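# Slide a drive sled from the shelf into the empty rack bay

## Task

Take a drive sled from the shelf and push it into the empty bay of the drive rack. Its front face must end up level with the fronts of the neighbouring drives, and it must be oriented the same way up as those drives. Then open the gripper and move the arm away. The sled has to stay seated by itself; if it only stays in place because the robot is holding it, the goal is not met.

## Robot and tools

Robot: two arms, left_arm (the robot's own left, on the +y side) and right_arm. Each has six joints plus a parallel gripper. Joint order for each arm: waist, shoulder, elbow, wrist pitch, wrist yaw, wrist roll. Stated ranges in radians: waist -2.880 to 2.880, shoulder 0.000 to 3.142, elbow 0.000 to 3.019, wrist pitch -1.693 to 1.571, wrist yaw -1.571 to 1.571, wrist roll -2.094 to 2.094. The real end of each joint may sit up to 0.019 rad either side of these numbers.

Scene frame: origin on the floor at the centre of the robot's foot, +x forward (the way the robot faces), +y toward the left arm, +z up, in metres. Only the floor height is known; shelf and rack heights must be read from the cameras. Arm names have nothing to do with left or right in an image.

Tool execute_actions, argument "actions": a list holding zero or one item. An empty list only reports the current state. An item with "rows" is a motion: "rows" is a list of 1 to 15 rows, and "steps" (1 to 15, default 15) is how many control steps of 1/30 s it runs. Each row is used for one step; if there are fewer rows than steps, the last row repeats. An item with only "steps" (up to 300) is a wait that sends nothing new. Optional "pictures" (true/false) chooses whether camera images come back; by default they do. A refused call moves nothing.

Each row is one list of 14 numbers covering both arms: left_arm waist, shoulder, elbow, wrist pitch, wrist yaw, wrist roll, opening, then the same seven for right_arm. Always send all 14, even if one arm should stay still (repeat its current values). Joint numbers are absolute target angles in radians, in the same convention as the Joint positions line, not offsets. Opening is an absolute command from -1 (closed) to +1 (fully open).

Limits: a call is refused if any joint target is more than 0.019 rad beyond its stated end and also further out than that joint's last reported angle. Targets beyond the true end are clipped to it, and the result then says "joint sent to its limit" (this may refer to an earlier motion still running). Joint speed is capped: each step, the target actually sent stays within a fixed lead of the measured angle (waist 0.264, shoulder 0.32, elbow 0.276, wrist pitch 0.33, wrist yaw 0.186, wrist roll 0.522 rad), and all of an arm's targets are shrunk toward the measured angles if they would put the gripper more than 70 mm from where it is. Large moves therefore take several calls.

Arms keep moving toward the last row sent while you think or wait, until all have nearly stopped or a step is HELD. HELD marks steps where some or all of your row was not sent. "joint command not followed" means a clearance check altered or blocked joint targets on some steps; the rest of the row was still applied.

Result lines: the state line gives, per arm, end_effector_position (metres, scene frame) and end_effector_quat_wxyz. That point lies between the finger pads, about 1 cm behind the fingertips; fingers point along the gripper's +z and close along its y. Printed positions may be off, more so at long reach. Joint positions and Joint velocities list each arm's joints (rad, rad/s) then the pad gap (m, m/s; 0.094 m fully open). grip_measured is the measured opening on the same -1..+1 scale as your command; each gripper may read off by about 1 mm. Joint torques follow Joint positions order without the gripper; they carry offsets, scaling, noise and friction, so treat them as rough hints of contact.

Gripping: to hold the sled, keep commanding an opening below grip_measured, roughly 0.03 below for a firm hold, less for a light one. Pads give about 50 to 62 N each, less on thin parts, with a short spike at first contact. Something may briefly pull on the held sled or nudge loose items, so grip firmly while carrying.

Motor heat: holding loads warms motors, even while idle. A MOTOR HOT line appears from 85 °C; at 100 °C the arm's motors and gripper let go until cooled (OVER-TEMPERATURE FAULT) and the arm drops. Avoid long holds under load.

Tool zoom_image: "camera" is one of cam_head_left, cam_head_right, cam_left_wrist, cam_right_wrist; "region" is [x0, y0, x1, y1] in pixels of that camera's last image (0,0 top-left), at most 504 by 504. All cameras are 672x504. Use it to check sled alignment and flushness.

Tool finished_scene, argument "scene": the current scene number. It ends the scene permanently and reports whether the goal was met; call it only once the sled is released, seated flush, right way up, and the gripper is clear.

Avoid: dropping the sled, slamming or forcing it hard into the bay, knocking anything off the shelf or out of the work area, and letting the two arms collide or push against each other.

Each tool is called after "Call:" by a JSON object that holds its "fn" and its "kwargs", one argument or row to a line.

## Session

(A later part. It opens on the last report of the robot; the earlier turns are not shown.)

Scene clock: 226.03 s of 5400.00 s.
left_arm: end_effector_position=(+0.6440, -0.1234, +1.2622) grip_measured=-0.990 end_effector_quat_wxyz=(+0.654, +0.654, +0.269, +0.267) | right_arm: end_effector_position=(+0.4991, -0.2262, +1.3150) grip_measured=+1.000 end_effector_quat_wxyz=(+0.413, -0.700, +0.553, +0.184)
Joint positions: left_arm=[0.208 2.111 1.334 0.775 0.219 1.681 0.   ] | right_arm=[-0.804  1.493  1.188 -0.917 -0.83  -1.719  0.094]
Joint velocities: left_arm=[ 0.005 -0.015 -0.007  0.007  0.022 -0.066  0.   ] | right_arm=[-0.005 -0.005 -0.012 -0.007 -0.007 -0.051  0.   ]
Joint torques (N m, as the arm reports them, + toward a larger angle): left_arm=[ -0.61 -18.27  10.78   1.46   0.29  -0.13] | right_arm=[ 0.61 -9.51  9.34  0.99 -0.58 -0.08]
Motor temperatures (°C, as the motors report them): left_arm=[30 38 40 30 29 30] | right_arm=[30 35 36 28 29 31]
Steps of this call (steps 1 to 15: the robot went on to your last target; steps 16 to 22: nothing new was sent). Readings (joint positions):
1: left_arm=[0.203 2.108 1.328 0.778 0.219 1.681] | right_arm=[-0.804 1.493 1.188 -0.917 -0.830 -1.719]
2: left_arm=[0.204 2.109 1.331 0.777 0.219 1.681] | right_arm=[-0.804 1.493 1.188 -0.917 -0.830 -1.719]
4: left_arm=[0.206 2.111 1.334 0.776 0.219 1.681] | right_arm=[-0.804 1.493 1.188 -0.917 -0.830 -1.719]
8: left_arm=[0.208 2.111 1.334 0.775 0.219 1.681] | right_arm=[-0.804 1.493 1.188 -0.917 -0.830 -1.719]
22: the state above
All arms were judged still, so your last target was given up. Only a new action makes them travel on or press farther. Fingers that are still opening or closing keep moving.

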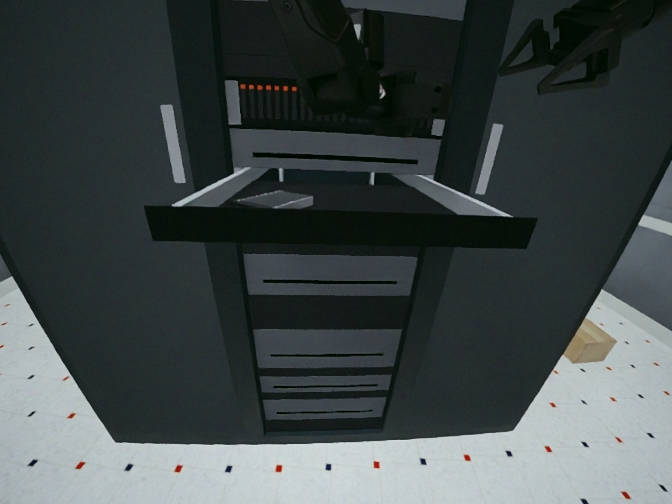

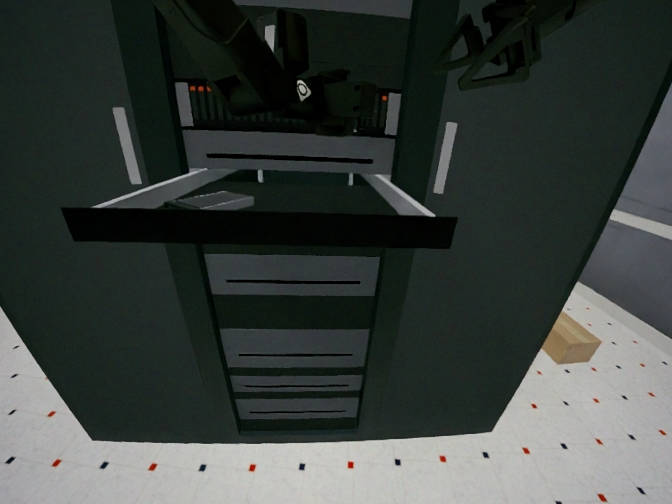

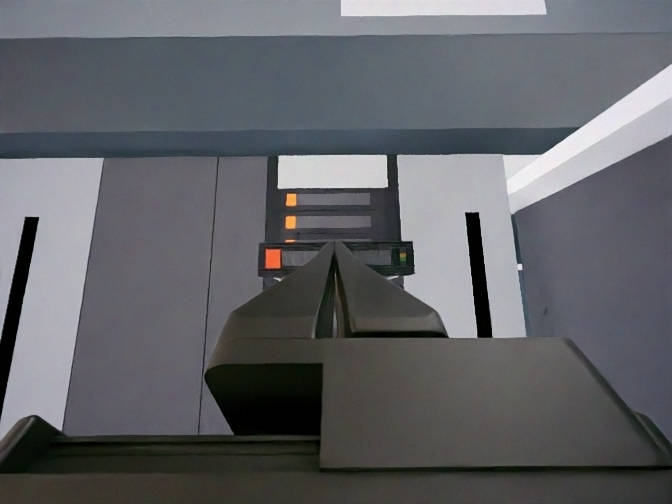

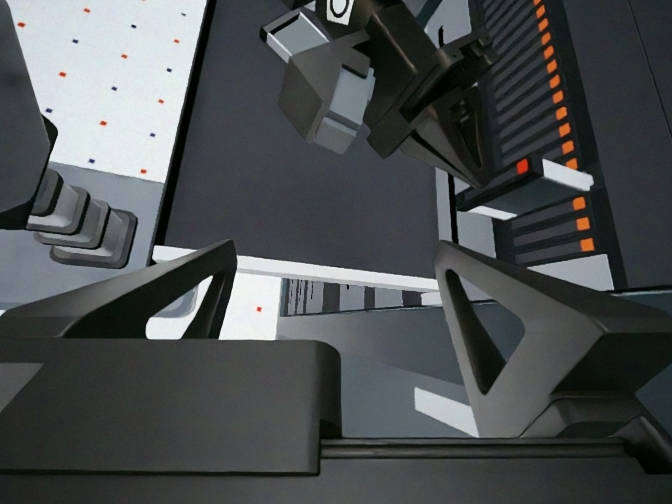

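Call:
{"fn": "execute_actions", "kwargs": {
  "actions": [
    {"rows": [[0.226,2.124,1.3904,0.7527,0.2226,1.68,-1,-0.8,1.5,1.2,-0.9,-0.83,-1.72,1.0],[0.228,2.127,1.3968,0.7495,0.2242,1.68,-1,-0.8,1.5,1.2,-0.9,-0.83,-1.72,1.0],[0.23,2.13,1.4032,0.7462,0.2258,1.68,-1,-0.8,1.5,1.2,-0.9,-0.83,-1.72,1.0],[0.232,2.133,1.4096,0.7429,0.2274,1.68,-1,-0.8,1.5,1.2,-0.9,-0.83,-1.72,1.0],[0.234,2.136,1.416,0.7397,0.229,1.68,-1,-0.8,1.5,1.2,-0.9,-0.83,-1.72,1.0],[0.236,2.139,1.4224,0.7364,0.2306,1.68,-1,-0.8,1.5,1.2,-0.9,-0.83,-1.72,1.0],[0.238,2.142,1.4288,0.7331,0.2322,1.68,-1,-0.8,1.5,1.2,-0.9,-0.83,-1.72,1.0],[0.24,2.145,1.4352,0.7299,0.2338,1.68,-1,-0.8,1.5,1.2,-0.9,-0.83,-1.72,1.0],[0.242,2.148,1.4416,0.7266,0.2354,1.68,-1,-0.8,1.5,1.2,-0.9,-0.83,-1.72,1.0],[0.244,2.151,1.448,0.7233,0.237,1.68,-1,-0.8,1.5,1.2,-0.9,-0.83,-1.72,1.0],[0.246,2.154,1.4544,0.7201,0.2386,1.68,-1,-0.8,1.5,1.2,-0.9,-0.83,-1.72,1.0],[0.248,2.157,1.4608,0.7168,0.2402,1.68,-1,-0.8,1.5,1.2,-0.9,-0.83,-1.72,1.0],[0.25,2.16,1.4672,0.7135,0.2418,1.68,-1,-0.8,1.5,1.2,-0.9,-0.83,-1.72,1.0],[0.252,2.163,1.4736,0.7103,0.2434,1.68,-1,-0.8,1.5,1.2,-0.9,-0.83,-1.72,1.0],[0.254,2.166,1.48,0.707,0.245,1.68,-1,-0.8,1.5,1.2,-0.9,-0.83,-1.72,1.0]], "steps": 15}
  ],
  "pictures": false
}}

Call:
{"fn": "execute_actions", "kwargs": {
  "actions": [
    {"steps": 22}
  ]
}}

Call:
{"fn": "zoom_image", "kwargs": {
  "camera": "cam_right_wrist",
  "region": [400, 100, 620, 260]
}}

Scene clock: 228.93 s of 5400.00 s.
left_arm: end_effector_position=(+0.6717, -0.1219, +1.2623) grip_measured=-0.990 end_effector_quat_wxyz=(+0.655, +0.654, +0.269, +0.267) | right_arm: end_effector_position=(+0.4991, -0.2262, +1.3150) grip_measured=+1.000 end_effector_quat_wxyz=(+0.413, -0.700, +0.553, +0.184)
Joint positions: left_arm=[0.232 2.15  1.416 0.732 0.242 1.681 0.   ] | right_arm=[-0.804  1.493  1.188 -0.917 -0.83  -1.719  0.094]
Joint velocities: left_arm=[ 0.024  0.093  0.188 -0.095 -0.007 -0.037  0.   ] | right_arm=[-0.005 -0.015  0.012 -0.002 -0.051  0.037  0.   ]
Joint torques (N m, as the arm reports them, + toward a larger angle): left_arm=[ -0.51 -18.2   11.08   1.33   0.23  -0.15] | right_arm=[ 0.78 -9.54  9.32  0.98 -0.57 -0.07]
Motor temperatures (°C, as the motors report them): left_arm=[30 38 40 30 29 30] | right_arm=[30 35 37 28 29 31]
Steps of this call (steps 1 to 72: nothing new was sent; steps 73 to 87: all 15 steps of this action). Readings (joint positions):
73: left_arm=[0.208 2.111 1.334 0.774 0.220 1.681] | right_arm=[-0.804 1.493 1.188 -0.917 -0.830 -1.719]
74: left_arm=[0.208 2.112 1.336 0.773 0.221 1.681] | right_arm=[-0.804 1.493 1.188 -0.917 -0.830 -1.719]
76: left_arm=[0.210 2.116 1.344 0.768 0.225 1.681] | right_arm=[-0.804 1.493 1.188 -0.917 -0.830 -1.719]
80: left_arm=[0.219 2.129 1.372 0.755 0.230 1.681] | right_arm=[-0.804 1.493 1.188 -0.917 -0.830 -1.719]
87: the state above

Scene clock: 229.67 s of 5400.00 s.
left_arm: end_effector_position=(+0.6762, -0.1211, +1.2618) grip_measured=-0.990 end_effector_quat_wxyz=(+0.654, +0.654, +0.270, +0.268) | right_arm: end_effector_position=(+0.4991, -0.2262, +1.3150) grip_measured=+1.000 end_effector_quat_wxyz=(+0.413, -0.700, +0.553, +0.184)
Joint positions: left_arm=[0.237 2.157 1.429 0.726 0.246 1.681 0.   ] | right_arm=[-0.804  1.493  1.188 -0.917 -0.83  -1.719  0.094]
Joint velocities: left_arm=[ 0.005 -0.005  0.007 -0.002 -0.066 -0.051  0.001] | right_arm=[ 0.005  0.005 -0.012  0.012 -0.037  0.022  0.   ]
Joint torques (N m, as the arm reports them, + toward a larger angle): left_arm=[  0.15 -19.12  11.09   1.29   0.14  -0.16] | right_arm=[ 0.7  -9.55  9.32  1.   -0.57 -0.07]
Motor temperatures (°C, as the motors report them): left_arm=[30 38 40 30 29 30] | right_arm=[30 35 37 28 29 31]
Steps of this call (steps 1 to 22: the robot went on to your last target). Readings (joint positions):
1: left_arm=[0.234 2.153 1.422 0.730 0.244 1.681] | right_arm=[-0.804 1.493 1.188 -0.917 -0.830 -1.719]
2: left_arm=[0.236 2.155 1.426 0.728 0.246 1.681] | right_arm=[-0.804 1.493 1.188 -0.917 -0.830 -1.719]
4: left_arm=[0.237 2.157 1.429 0.727 0.246 1.681] | right_arm=[-0.804 1.493 1.188 -0.917 -0.830 -1.719]
8: left_arm=[0.237 2.157 1.429 0.726 0.246 1.681] | right_arm=[-0.804 1.493 1.188 -0.917 -0.830 -1.719]
22: the state above

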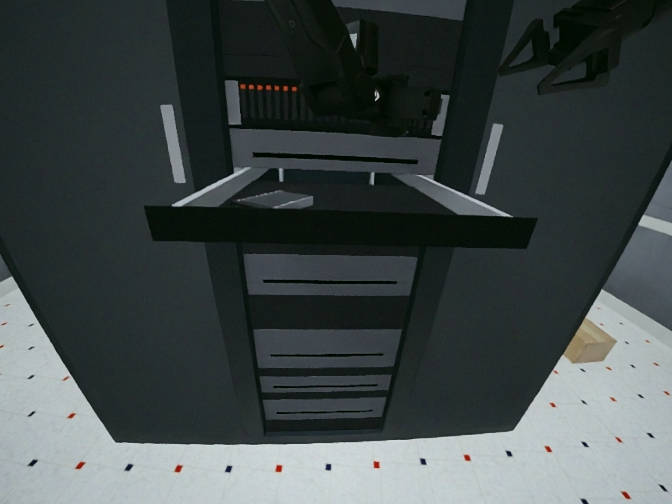

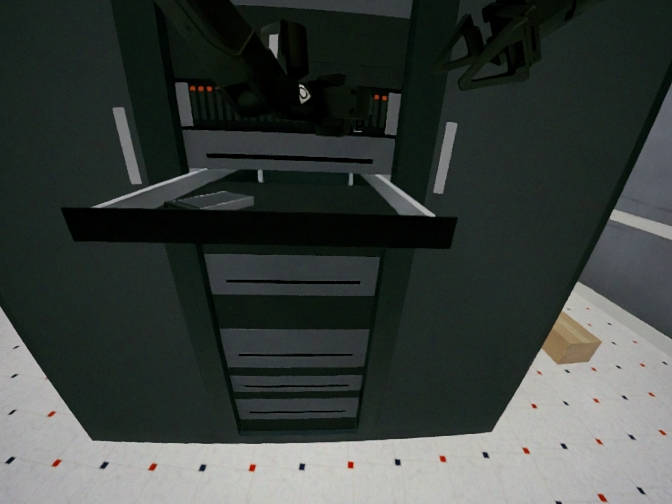

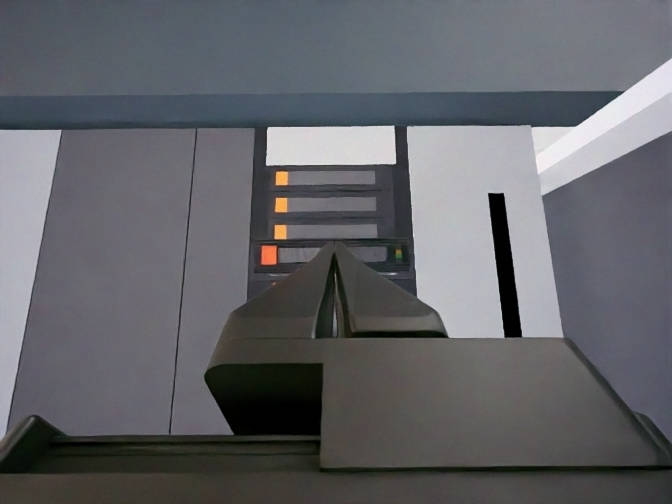

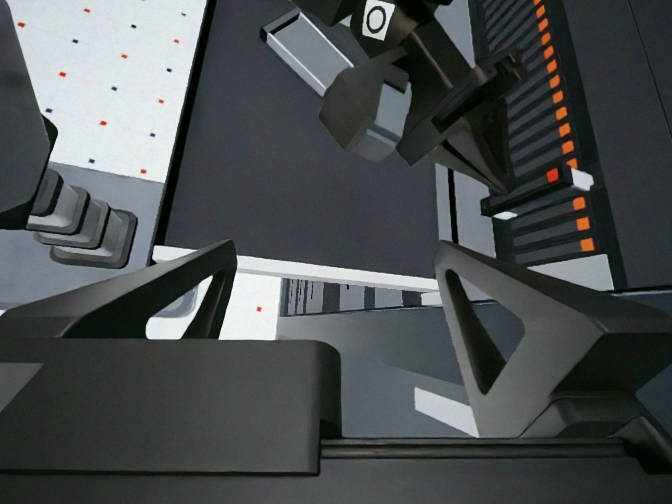

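Region (400, 100, 620, 260) of cam_right_wrist's 672x504 image, scaled by 2.291, with more detail than that image has; it fills the top 367 rows of this view, and the rest is white.

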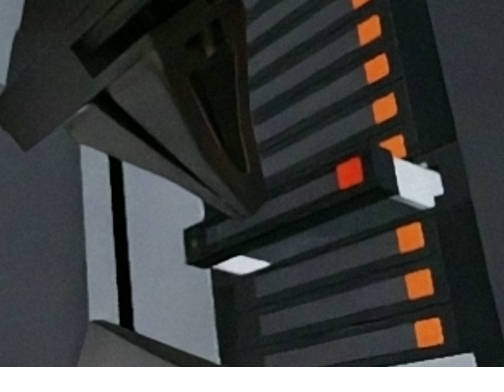

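Call:
{"fn": "execute_actions", "kwargs": {
  "actions": [
    {"rows": [[0.2554,2.1681,1.4845,0.7047,0.2459,1.68,-1,-0.8,1.5,1.2,-0.9,-0.83,-1.72,1.0],[0.2568,2.1701,1.4891,0.7023,0.2467,1.68,-1,-0.8,1.5,1.2,-0.9,-0.83,-1.72,1.0],[0.2582,2.1722,1.4936,0.70,0.2476,1.68,-1,-0.8,1.5,1.2,-0.9,-0.83,-1.72,1.0],[0.2596,2.1743,1.4981,0.6977,0.2485,1.68,-1,-0.8,1.5,1.2,-0.9,-0.83,-1.72,1.0],[0.261,2.1763,1.5027,0.6953,0.2493,1.68,-1,-0.8,1.5,1.2,-0.9,-0.83,-1.72,1.0],[0.2624,2.1784,1.5072,0.693,0.2502,1.68,-1,-0.8,1.5,1.2,-0.9,-0.83,-1.72,1.0],[0.2638,2.1805,1.5117,0.6907,0.2511,1.68,-1,-0.8,1.5,1.2,-0.9,-0.83,-1.72,1.0],[0.2652,2.1825,1.5163,0.6883,0.2519,1.68,-1,-0.8,1.5,1.2,-0.9,-0.83,-1.72,1.0],[0.2666,2.1846,1.5208,0.686,0.2528,1.68,-1,-0.8,1.5,1.2,-0.9,-0.83,-1.72,1.0],[0.268,2.1867,1.5253,0.6837,0.2537,1.68,-1,-0.8,1.5,1.2,-0.9,-0.83,-1.72,1.0],[0.2694,2.1887,1.5299,0.6813,0.2545,1.68,-1,-0.8,1.5,1.2,-0.9,-0.83,-1.72,1.0],[0.2708,2.1908,1.5344,0.679,0.2554,1.68,-1,-0.8,1.5,1.2,-0.9,-0.83,-1.72,1.0],[0.2722,2.1929,1.5389,0.6767,0.2563,1.68,-1,-0.8,1.5,1.2,-0.9,-0.83,-1.72,1.0],[0.2736,2.1949,1.5435,0.6743,0.2571,1.68,-1,-0.8,1.5,1.2,-0.9,-0.83,-1.72,1.0],[0.275,2.197,1.548,0.672,0.258,1.68,-1,-0.8,1.5,1.2,-0.9,-0.83,-1.72,1.0]], "steps": 15}
  ],
  "pictures": false
}}

Call:
{"fn": "execute_actions", "kwargs": {
  "actions": [
    {"steps": 22}
  ]
}}

Call:
{"fn": "zoom_image", "kwargs": {
  "camera": "cam_right_wrist",
  "region": [440, 110, 620, 250]
}}

Scene clock: 232.30 s of 5400.00 s.
left_arm: end_effector_position=(+0.6953, -0.1179, +1.2608) grip_measured=-0.990 end_effector_quat_wxyz=(+0.653, +0.654, +0.271, +0.269) | right_arm: end_effector_position=(+0.4991, -0.2262, +1.3150) grip_measured=+1.000 end_effector_quat_wxyz=(+0.413, -0.700, +0.553, +0.184)
Joint positions: left_arm=[0.255 2.183 1.485 0.695 0.26  1.681 0.   ] | right_arm=[-0.804  1.493  1.188 -0.917 -0.83  -1.719  0.094]
Joint velocities: left_arm=[ 0.054  0.063  0.125 -0.056 -0.022 -0.081 -0.001] | right_arm=[ 0.005 -0.005 -0.012  0.012 -0.022 -0.007  0.   ]
Joint torques (N m, as the arm reports them, + toward a larger angle): left_arm=[ -0.49 -19.97  11.48   1.31   0.12  -0.17] | right_arm=[ 0.69 -9.48  9.32  1.01 -0.58 -0.07]
Motor temperatures (°C, as the motors report them): left_arm=[30 38 40 30 29 30] | right_arm=[30 35 37 28 29 31]
Steps of this call (steps 1 to 15: the robot went on to your last target; steps 16 to 64: nothing new was sent; steps 65 to 79: all 15 steps of this action). Readings (joint positions):
65: left_arm=[0.237 2.157 1.429 0.726 0.246 1.681] | right_arm=[-0.804 1.493 1.188 -0.917 -0.830 -1.719]
66: left_arm=[0.237 2.157 1.429 0.725 0.246 1.681] | right_arm=[-0.804 1.493 1.188 -0.917 -0.830 -1.719]
68: left_arm=[0.238 2.159 1.435 0.721 0.247 1.681] | right_arm=[-0.804 1.493 1.188 -0.917 -0.830 -1.719]
72: left_arm=[0.243 2.169 1.454 0.711 0.252 1.681] | right_arm=[-0.804 1.493 1.188 -0.917 -0.830 -1.719]
79: the state above

Scene clock: 233.03 s of 5400.00 s.
left_arm: end_effector_position=(+0.7039, -0.1095, +1.2600) grip_measured=-0.990 end_effector_quat_wxyz=(+0.651, +0.652, +0.276, +0.273) | right_arm: end_effector_position=(+0.4991, -0.2262, +1.3150) grip_measured=+1.000 end_effector_quat_wxyz=(+0.413, -0.700, +0.553, +0.184)
Joint positions: left_arm=[0.269 2.188 1.495 0.691 0.26  1.681 0.   ] | right_arm=[-0.804  1.493  1.188 -0.917 -0.83  -1.719  0.094]
Joint velocities: left_arm=[-0.024 -0.015  0.007  0.002 -0.022 -0.066 -0.   ] | right_arm=[-0.005 -0.015 -0.002  0.007  0.022 -0.022  0.   ]
Joint torques (N m, as the arm reports them, + toward a larger angle): left_arm=[ -0.92 -19.88  11.4    1.33   0.12  -0.13] | right_arm=[ 0.7  -9.5   9.32  1.   -0.58 -0.07]
Motor temperatures (°C, as the motors report them): left_arm=[30 38 40 30 29 30] | right_arm=[30 35 37 28 29 31]
Steps of this call (steps 1 to 22: the robot went on to your last target). Readings (joint positions):
1: left_arm=[0.257 2.185 1.489 0.693 0.260 1.681] | right_arm=[-0.804 1.493 1.188 -0.917 -0.830 -1.719]
2: left_arm=[0.259 2.187 1.492 0.692 0.260 1.681] | right_arm=[-0.804 1.493 1.188 -0.917 -0.830 -1.719]
4: left_arm=[0.263 2.188 1.495 0.691 0.260 1.681] | right_arm=[-0.804 1.493 1.188 -0.917 -0.830 -1.719]
8: left_arm=[0.269 2.188 1.495 0.691 0.260 1.681] | right_arm=[-0.804 1.493 1.188 -0.917 -0.830 -1.719]
22: the state above

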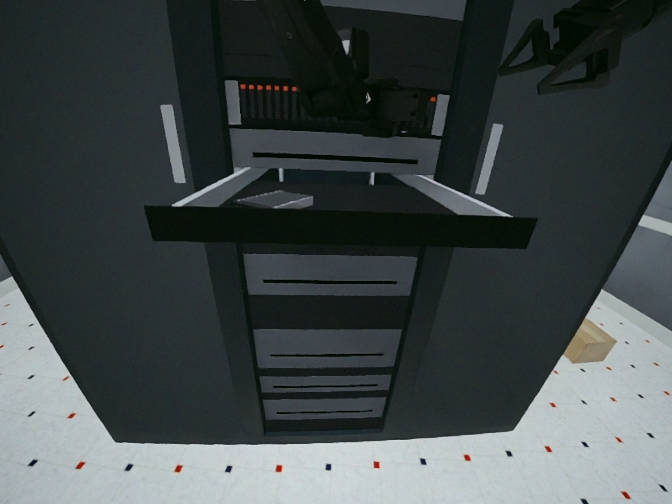

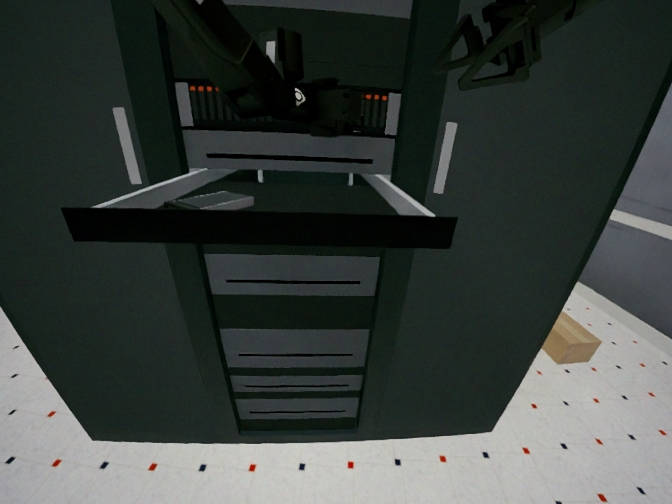

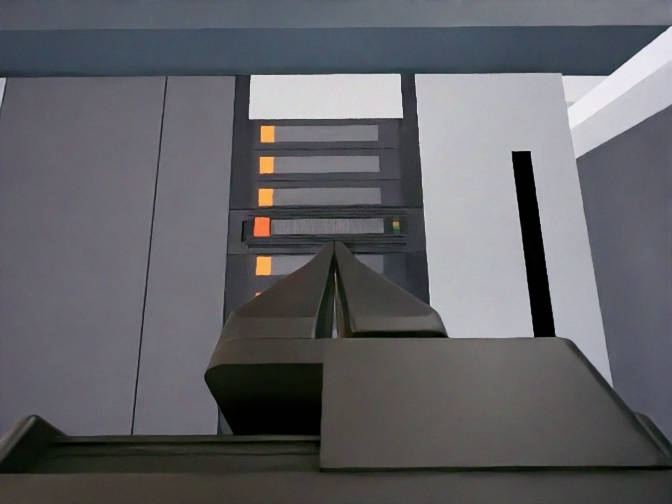

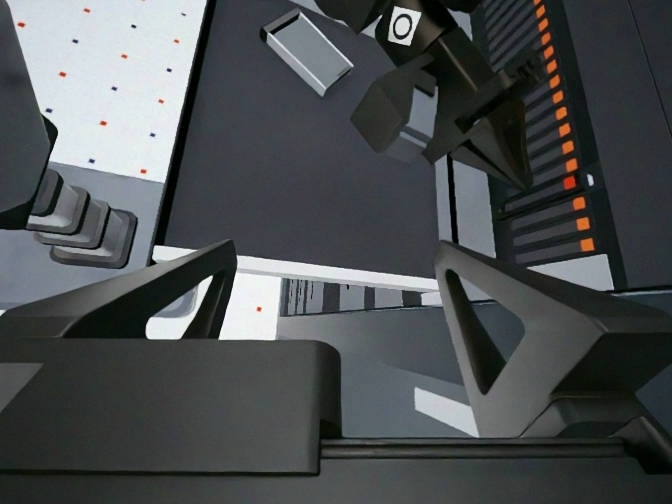

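Region (440, 110, 620, 250) of cam_right_wrist's 672x504 image, scaled by 2.800, with more detail than that image has.

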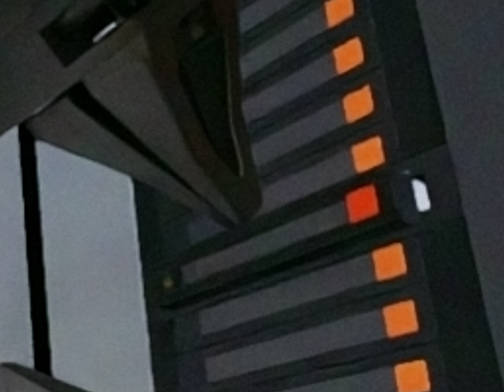

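Call:
{"fn": "execute_actions", "kwargs": {
  "actions": [
    {"rows": [[0.27,2.165,1.50,0.72,0.258,1.68,-1,-0.8,1.5,1.2,-0.9,-0.83,-1.72,1.0],[0.27,2.162,1.494,0.724,0.258,1.68,-1,-0.8,1.5,1.2,-0.9,-0.83,-1.72,1.0],[0.27,2.159,1.488,0.729,0.258,1.68,-1,-0.8,1.5,1.2,-0.9,-0.83,-1.72,1.0],[0.27,2.157,1.482,0.733,0.258,1.68,-1,-0.8,1.5,1.2,-0.9,-0.83,-1.72,1.0],[0.27,2.154,1.476,0.738,0.258,1.68,-1,-0.8,1.5,1.2,-0.9,-0.83,-1.72,1.0],[0.27,2.152,1.47,0.742,0.258,1.68,-1,-0.8,1.5,1.2,-0.9,-0.83,-1.72,1.0],[0.27,2.152,1.47,0.742,0.258,1.68,-1,-0.8,1.5,1.2,-0.9,-0.83,-1.72,1.0],[0.27,2.152,1.47,0.742,0.258,1.68,-1,-0.8,1.5,1.2,-0.9,-0.83,-1.72,1.0],[0.265,2.152,1.47,0.742,0.255,1.68,-1,-0.8,1.5,1.2,-0.9,-0.83,-1.72,1.0],[0.26,2.152,1.47,0.742,0.252,1.68,-1,-0.8,1.5,1.2,-0.9,-0.83,-1.72,1.0],[0.255,2.152,1.47,0.742,0.249,1.68,-1,-0.8,1.5,1.2,-0.9,-0.83,-1.72,1.0],[0.25,2.152,1.47,0.742,0.246,1.68,-1,-0.8,1.5,1.2,-0.9,-0.83,-1.72,1.0],[0.245,2.152,1.47,0.742,0.243,1.68,-1,-0.8,1.5,1.2,-0.9,-0.83,-1.72,1.0],[0.241,2.152,1.47,0.742,0.24,1.68,-1,-0.8,1.5,1.2,-0.9,-0.83,-1.72,1.0],[0.239,2.152,1.47,0.742,0.24,1.68,-1,-0.8,1.5,1.2,-0.9,-0.83,-1.72,1.0]], "steps": 15}
  ],
  "pictures": false
}}

Call:
{"fn": "execute_actions", "kwargs": {
  "actions": [
    {"steps": 25}
  ],
  "pictures": false
}}

Scene clock: 237.80 s of 5400.00 s.
left_arm: end_effector_position=(+0.6961, -0.1075, +1.2540) grip_measured=-0.990 end_effector_quat_wxyz=(+0.647, +0.653, +0.281, +0.275) | right_arm: end_effector_position=(+0.4991, -0.2262, +1.3150) grip_measured=+1.000 end_effector_quat_wxyz=(+0.413, -0.700, +0.553, +0.184)
Joint positions: left_arm=[0.264 2.181 1.464 0.708 0.244 1.681 0.   ] | right_arm=[-0.804  1.493  1.188 -0.917 -0.83  -1.719  0.094]
Joint velocities: left_arm=[-0.073  0.005 -0.012 -0.012 -0.022 -0.007 -0.001] | right_arm=[-0.005 -0.005 -0.017  0.012  0.037  0.051  0.   ]
Joint torques (N m, as the arm reports them, + toward a larger angle): left_arm=[ -3.67 -23.09   7.96   3.31   0.07  -0.15] | right_arm=[ 0.69 -9.59  9.34  1.01 -0.58 -0.07]
Motor temperatures (°C, as the motors report them): left_arm=[30 38 41 30 29 30] | right_arm=[30 35 37 28 29 31]
Steps of this call (steps 1 to 15: the robot went on to your last target; steps 16 to 90: nothing new was sent; then 1.27 s passed at rest; steps 91 to 105: all 15 steps of this action). Readings (joint positions):
91: left_arm=[0.269 2.188 1.495 0.691 0.260 1.681] | right_arm=[-0.804 1.493 1.188 -0.917 -0.830 -1.719]
92: left_arm=[0.269 2.188 1.495 0.691 0.260 1.681] | right_arm=[-0.804 1.493 1.188 -0.917 -0.830 -1.719]
94: left_arm=[0.269 2.187 1.489 0.695 0.260 1.681] | right_arm=[-0.804 1.493 1.188 -0.917 -0.830 -1.719]
98: left_arm=[0.269 2.181 1.468 0.707 0.260 1.681] | right_arm=[-0.804 1.493 1.188 -0.917 -0.830 -1.719]
105: the state above

Scene clock: 238.63 s of 5400.00 s.
left_arm: end_effector_position=(+0.6870, -0.1216, +1.2558) grip_measured=-0.990 end_effector_quat_wxyz=(+0.651, +0.655, +0.274, +0.269) | right_arm: end_effector_position=(+0.4991, -0.2262, +1.3150) grip_measured=+1.000 end_effector_quat_wxyz=(+0.413, -0.700, +0.553, +0.184)
Joint positions: left_arm=[0.243 2.181 1.464 0.708 0.244 1.681 0.   ] | right_arm=[-0.804  1.493  1.188 -0.917 -0.83  -1.719  0.094]
Joint velocities: left_arm=[-0.005 -0.005  0.007 -0.002  0.007  0.007 -0.   ] | right_arm=[-0.005  0.005 -0.007 -0.012 -0.037 -0.051  0.   ]
Joint torques (N m, as the arm reports them, + toward a larger angle): left_arm=[ -1.3  -23.03   7.88   3.31   0.01  -0.15] | right_arm=[ 0.65 -9.49  9.32  1.   -0.58 -0.08]
Motor temperatures (°C, as the motors report them): left_arm=[30 38 41 30 29 30] | right_arm=[30 35 37 28 29 31]
Steps of this call (steps 1 to 25: the robot went on to your last target). Readings (joint positions):
1: left_arm=[0.262 2.181 1.464 0.708 0.244 1.681] | right_arm=[-0.804 1.493 1.188 -0.917 -0.830 -1.719]
2: left_arm=[0.259 2.181 1.464 0.708 0.244 1.681] | right_arm=[-0.804 1.493 1.188 -0.917 -0.830 -1.719]
4: left_arm=[0.253 2.181 1.464 0.708 0.244 1.681] | right_arm=[-0.804 1.493 1.188 -0.917 -0.830 -1.719]
8: left_arm=[0.245 2.181 1.464 0.708 0.244 1.681] | right_arm=[-0.804 1.493 1.188 -0.917 -0.830 -1.719]
25: the state above

Call:
{"fn": "execute_actions", "kwargs": {
  "actions": [
    {"rows": [[0.249,2.188,1.514,0.69,0.247,1.68,-1,-0.8,1.5,1.2,-0.9,-0.83,-1.72,1.0],[0.2503,2.1901,1.5191,0.6877,0.2479,1.68,-1,-0.8,1.5,1.2,-0.9,-0.83,-1.72,1.0],[0.2516,2.1923,1.5241,0.6854,0.2489,1.68,-1,-0.8,1.5,1.2,-0.9,-0.83,-1.72,1.0],[0.2529,2.1944,1.5292,0.6831,0.2498,1.68,-1,-0.8,1.5,1.2,-0.9,-0.83,-1.72,1.0],[0.2541,2.1966,1.5343,0.6809,0.2507,1.68,-1,-0.8,1.5,1.2,-0.9,-0.83,-1.72,1.0],[0.2554,2.1987,1.5394,0.6786,0.2516,1.68,-1,-0.8,1.5,1.2,-0.9,-0.83,-1.72,1.0],[0.2567,2.2009,1.5444,0.6763,0.2526,1.68,-1,-0.8,1.5,1.2,-0.9,-0.83,-1.72,1.0],[0.258,2.203,1.5495,0.674,0.2535,1.68,-1,-0.8,1.5,1.2,-0.9,-0.83,-1.72,1.0],[0.2593,2.2051,1.5546,0.6717,0.2544,1.68,-1,-0.8,1.5,1.2,-0.9,-0.83,-1.72,1.0],[0.2606,2.2073,1.5596,0.6694,0.2554,1.68,-1,-0.8,1.5,1.2,-0.9,-0.83,-1.72,1.0],[0.2619,2.2094,1.5647,0.6671,0.2563,1.68,-1,-0.8,1.5,1.2,-0.9,-0.83,-1.72,1.0],[0.2631,2.2116,1.5698,0.6649,0.2572,1.68,-1,-0.8,1.5,1.2,-0.9,-0.83,-1.72,1.0],[0.2644,2.2137,1.5749,0.6626,0.2581,1.68,-1,-0.8,1.5,1.2,-0.9,-0.83,-1.72,1.0],[0.2657,2.2159,1.5799,0.6603,0.2591,1.68,-1,-0.8,1.5,1.2,-0.9,-0.83,-1.72,1.0],[0.267,2.218,1.585,0.658,0.26,1.68,-1,-0.8,1.5,1.2,-0.9,-0.83,-1.72,1.0]], "steps": 15}
  ],
  "pictures": false
}}

Call:
{"fn": "execute_actions", "kwargs": {
  "actions": [
    {"steps": 22}
  ]
}}

Call:
{"fn": "zoom_image", "kwargs": {
  "camera": "cam_right_wrist",
  "region": [440, 110, 620, 250]
}}

Scene clock: 241.10 s of 5400.00 s.
left_arm: end_effector_position=(+0.7029, -0.1239, +1.2604) grip_measured=-0.990 end_effector_quat_wxyz=(+0.653, +0.653, +0.271, +0.269) | right_arm: end_effector_position=(+0.4991, -0.2262, +1.3150) grip_measured=+1.000 end_effector_quat_wxyz=(+0.413, -0.700, +0.553, +0.184)
Joint positions: left_arm=[0.253 2.204 1.522 0.681 0.256 1.681 0.   ] | right_arm=[-0.804  1.493  1.188 -0.917 -0.83  -1.719  0.094]
Joint velocities: left_arm=[ 0.044  0.044  0.134 -0.061 -0.007  0.022 -0.   ] | right_arm=[-0.005  0.005 -0.002  0.017 -0.037 -0.007  0.   ]
Joint torques (N m, as the arm reports them, + toward a larger angle): left_arm=[ -0.14 -19.98  11.42   1.34   0.32  -0.14] | right_arm=[ 0.65 -9.49  9.32  0.98 -0.58 -0.07]
Motor temperatures (°C, as the motors report them): left_arm=[30 38 40 30 29 30] | right_arm=[30 35 37 28 29 31]
Steps of this call (steps 1 to 15: the robot went on to your last target; steps 16 to 59: nothing new was sent; steps 60 to 74: all 15 steps of this action). Readings (joint positions):
60: left_arm=[0.243 2.181 1.464 0.708 0.244 1.681] | right_arm=[-0.804 1.493 1.188 -0.917 -0.830 -1.719]
61: left_arm=[0.243 2.181 1.464 0.708 0.244 1.681] | right_arm=[-0.804 1.493 1.188 -0.917 -0.830 -1.719]
63: left_arm=[0.243 2.182 1.467 0.705 0.245 1.681] | right_arm=[-0.804 1.493 1.188 -0.917 -0.830 -1.719]
67: left_arm=[0.244 2.190 1.487 0.697 0.249 1.681] | right_arm=[-0.804 1.493 1.188 -0.917 -0.830 -1.719]
74: the state above

Scene clock: 241.83 s of 5400.00 s.
left_arm: end_effector_position=(+0.7051, -0.1236, +1.2603) grip_measured=-0.990 end_effector_quat_wxyz=(+0.654, +0.653, +0.271, +0.269) | right_arm: end_effector_position=(+0.4991, -0.2262, +1.3150) grip_measured=+1.000 end_effector_quat_wxyz=(+0.413, -0.700, +0.553, +0.184)
Joint positions: left_arm=[0.255 2.208 1.529 0.678 0.261 1.681 0.   ] | right_arm=[-0.804  1.493  1.188 -0.917 -0.83  -1.719  0.094]
Joint velocities: left_arm=[ 0.005 -0.015 -0.007 -0.007  0.037  0.095 -0.   ] | right_arm=[-0.005  0.005  0.007 -0.012  0.037 -0.037  0.   ]
Joint torques (N m, as the arm reports them, + toward a larger angle): left_arm=[ -0.69 -20.43  11.52   1.37   0.16  -0.15] | right_arm=[ 0.72 -9.52  9.31  1.01 -0.58 -0.07]
Motor temperatures (°C, as the motors report them): left_arm=[30 38 40 30 29 30] | right_arm=[30 35 37 28 30 31]
Steps of this call (steps 1 to 15: the robot went on to your last target; steps 16 to 22: nothing new was sent). Readings (joint positions):
1: left_arm=[0.254 2.206 1.526 0.679 0.257 1.681] | right_arm=[-0.804 1.493 1.188 -0.917 -0.830 -1.719]
2: left_arm=[0.255 2.208 1.529 0.678 0.260 1.681] | right_arm=[-0.804 1.493 1.188 -0.917 -0.830 -1.719]
4: left_arm=[0.255 2.208 1.529 0.678 0.261 1.681] | right_arm=[-0.804 1.493 1.188 -0.917 -0.830 -1.719]
8: left_arm=[0.255 2.208 1.529 0.678 0.261 1.681] | right_arm=[-0.804 1.493 1.188 -0.917 -0.830 -1.719]
22: the state above
All arms were judged still, so your last target was given up. Only a new action makes them travel on or press farther. Fingers that are still opening or closing keep moving.

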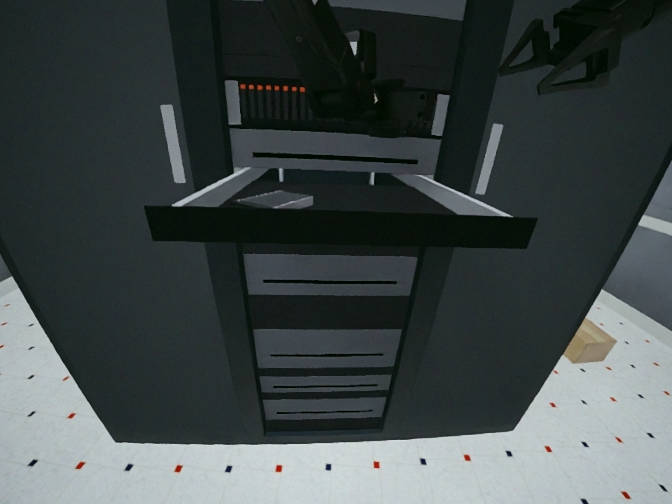

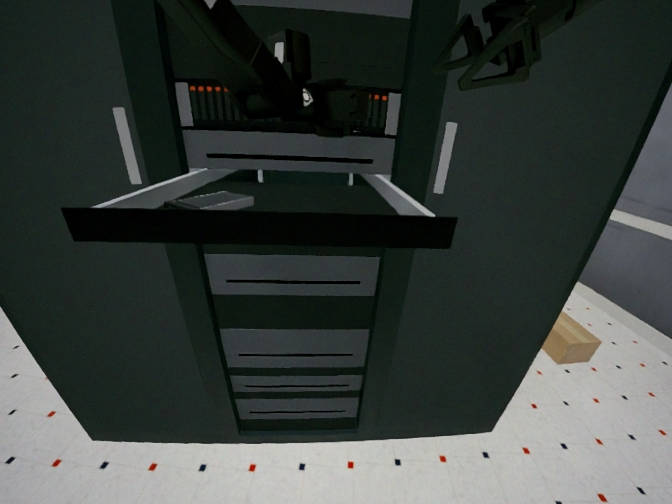

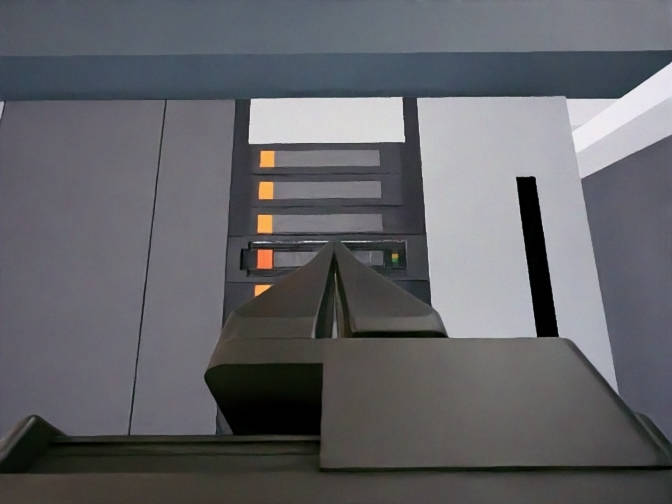

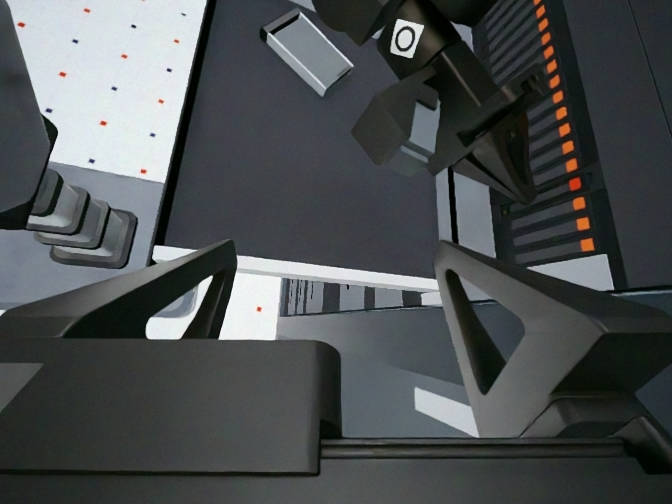

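Region (440, 110, 620, 250) of cam_right_wrist's 672x504 image, scaled by 2.800, with more detail than that image has.

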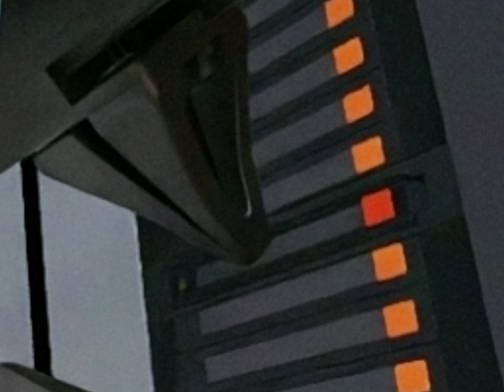

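Call:
{"fn": "execute_actions", "kwargs": {
  "actions": [
    {"rows": [[0.25,2.18,1.53,0.70,0.255,1.68,-1,-0.8,1.5,1.2,-0.9,-0.83,-1.72,1.0],[0.2439,2.1682,1.5062,0.7129,0.2484,1.68,-1,-0.8,1.5,1.2,-0.9,-0.83,-1.72,1.0],[0.2377,2.1564,1.4824,0.7257,0.2417,1.68,-1,-0.8,1.5,1.2,-0.9,-0.83,-1.72,1.0],[0.2316,2.1446,1.4586,0.7386,0.2351,1.68,-1,-0.8,1.5,1.2,-0.9,-0.83,-1.72,1.0],[0.2254,2.1329,1.4349,0.7514,0.2284,1.68,-1,-0.8,1.5,1.2,-0.9,-0.83,-1.72,1.0],[0.2193,2.1211,1.4111,0.7643,0.2218,1.68,-1,-0.8,1.5,1.2,-0.9,-0.83,-1.72,1.0],[0.2131,2.1093,1.3873,0.7771,0.2151,1.68,-1,-0.8,1.5,1.2,-0.9,-0.83,-1.72,1.0],[0.207,2.0975,1.3635,0.79,0.2085,1.68,-1,-0.8,1.5,1.2,-0.9,-0.83,-1.72,1.0],[0.2009,2.0857,1.3397,0.8029,0.2019,1.68,-1,-0.8,1.5,1.2,-0.9,-0.83,-1.72,1.0],[0.1947,2.0739,1.3159,0.8157,0.1952,1.68,-1,-0.8,1.5,1.2,-0.9,-0.83,-1.72,1.0],[0.1886,2.0621,1.2921,0.8286,0.1886,1.68,-1,-0.8,1.5,1.2,-0.9,-0.83,-1.72,1.0],[0.1824,2.0504,1.2684,0.8414,0.1819,1.68,-1,-0.8,1.5,1.2,-0.9,-0.83,-1.72,1.0],[0.1763,2.0386,1.2446,0.8543,0.1753,1.68,-1,-0.8,1.5,1.2,-0.9,-0.83,-1.72,1.0],[0.1701,2.0268,1.2208,0.8671,0.1686,1.68,-1,-0.8,1.5,1.2,-0.9,-0.83,-1.72,1.0],[0.164,2.015,1.197,0.88,0.162,1.68,-1,-0.8,1.5,1.2,-0.9,-0.83,-1.72,1.0]], "steps": 15}
  ],
  "pictures": false
}}

Call:
{"fn": "execute_actions", "kwargs": {
  "actions": [
    {"steps": 25}
  ]
}}

Call:
{"fn": "zoom_image", "kwargs": {
  "camera": "cam_right_wrist",
  "region": [440, 110, 620, 250]
}}

Scene clock: 245.30 s of 5400.00 s.
left_arm: end_effector_position=(+0.6162, -0.1145, +1.2583) grip_measured=-0.990 end_effector_quat_wxyz=(+0.647, +0.655, +0.280, +0.273) | right_arm: end_effector_position=(+0.4991, -0.2262, +1.3150) grip_measured=+1.000 end_effector_quat_wxyz=(+0.413, -0.700, +0.553, +0.184)
Joint positions: left_arm=[0.188 2.065 1.232 0.821 0.172 1.681 0.   ] | right_arm=[-0.804  1.493  1.188 -0.917 -0.83  -1.719  0.094]
Joint velocities: left_arm=[-0.278 -0.396 -0.657  0.422 -0.125  0.037 -0.001] | right_arm=[ 0.005 -0.015 -0.002  0.002 -0.051 -0.037  0.   ]
Joint torques (N m, as the arm reports them, + toward a larger angle): left_arm=[ -1.43 -20.95   7.11   3.32   0.04  -0.15] | right_arm=[ 0.74 -9.56  9.32  0.99 -0.57 -0.07]
Motor temperatures (°C, as the motors report them): left_arm=[30 39 41 30 29 30] | right_arm=[30 35 37 28 30 31]
Steps of this call (steps 1 to 89: nothing new was sent; steps 90 to 104: all 15 steps of this action). Readings (joint positions):
90: left_arm=[0.255 2.208 1.528 0.678 0.261 1.681] | right_arm=[-0.804 1.493 1.188 -0.917 -0.830 -1.719]
91: left_arm=[0.255 2.206 1.525 0.679 0.258 1.681] | right_arm=[-0.804 1.493 1.188 -0.917 -0.830 -1.719]
93: left_arm=[0.253 2.194 1.497 0.689 0.244 1.681] | right_arm=[-0.804 1.493 1.188 -0.917 -0.830 -1.719]
97: left_arm=[0.243 2.150 1.399 0.732 0.217 1.681] | right_arm=[-0.804 1.493 1.188 -0.917 -0.830 -1.719]
104: the state above

Scene clock: 246.13 s of 5400.00 s.
left_arm: end_effector_position=(+0.5925, -0.1244, +1.2687) grip_measured=-0.990 end_effector_quat_wxyz=(+0.656, +0.652, +0.269, +0.269) | right_arm: end_effector_position=(+0.4991, -0.2262, +1.3150) grip_measured=+1.000 end_effector_quat_wxyz=(+0.413, -0.700, +0.553, +0.184)
Joint positions: left_arm=[0.156 2.033 1.188 0.849 0.166 1.681 0.   ] | right_arm=[-0.804  1.493  1.188 -0.917 -0.83  -1.719  0.094]
Joint velocities: left_arm=[ 0.005 -0.015  0.007 -0.007 -0.037 -0.125 -0.001] | right_arm=[-0.015 -0.005  0.007 -0.022 -0.007 -0.022  0.   ]
Joint torques (N m, as the arm reports them, + toward a larger angle): left_arm=[ -0.19 -19.11   7.47   3.35   0.02  -0.14] | right_arm=[ 0.78 -9.54  9.33  1.   -0.58 -0.08]
Motor temperatures (°C, as the motors report them): left_arm=[30 39 41 30 29 30] | right_arm=[30 35 37 28 30 31]
Steps of this call (steps 1 to 25: the robot went on to your last target). Readings (joint positions):
1: left_arm=[0.179 2.052 1.211 0.832 0.169 1.681] | right_arm=[-0.804 1.493 1.188 -0.917 -0.830 -1.719]
2: left_arm=[0.171 2.043 1.197 0.838 0.168 1.681] | right_arm=[-0.804 1.493 1.188 -0.917 -0.830 -1.719]
4: left_arm=[0.159 2.035 1.188 0.845 0.168 1.681] | right_arm=[-0.804 1.493 1.188 -0.917 -0.830 -1.719]
8: left_arm=[0.155 2.033 1.188 0.849 0.167 1.681] | right_arm=[-0.804 1.493 1.188 -0.917 -0.830 -1.719]
25: the state above

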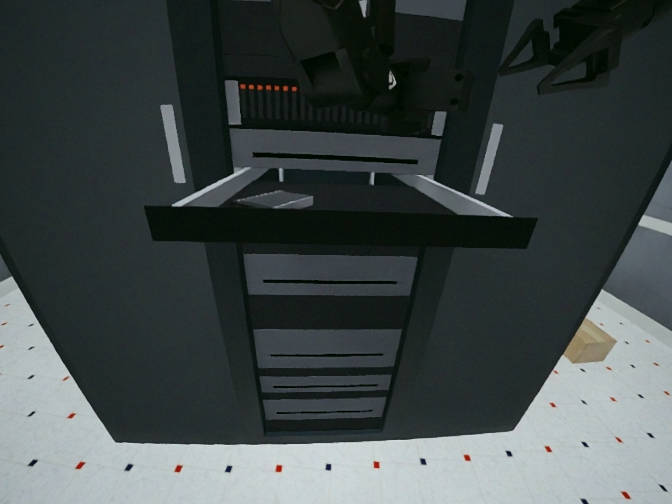

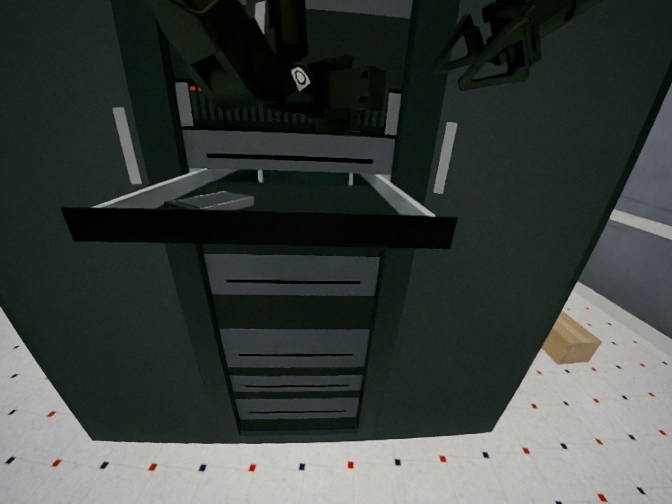

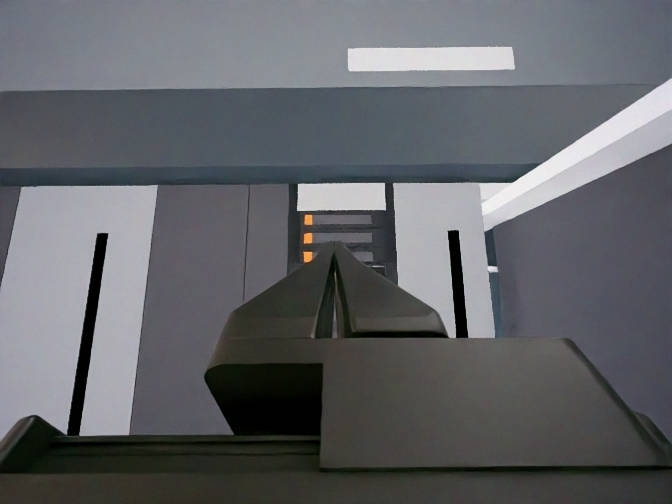

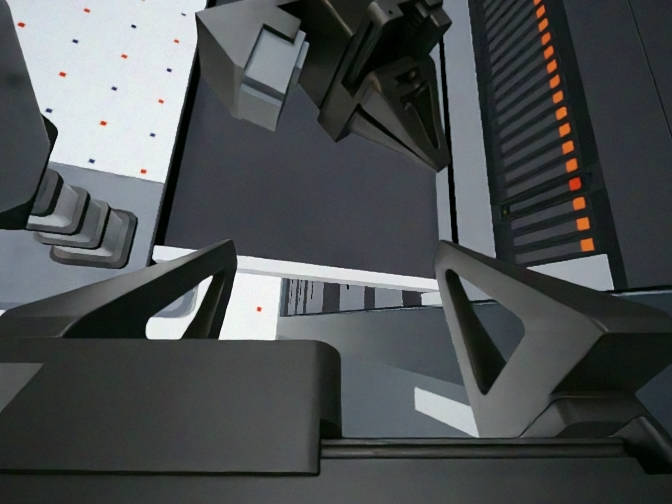

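Region (440, 110, 620, 250) of cam_right_wrist's 672x504 image, scaled by 2.800, with more detail than that image has.

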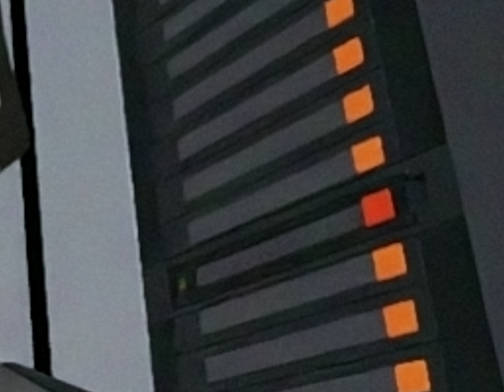

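The sled is flush and the arm is clear.

Call:
{"fn": "finished_scene", "kwargs": {
  "scene": 1
}}

The scene is finished: the task was done.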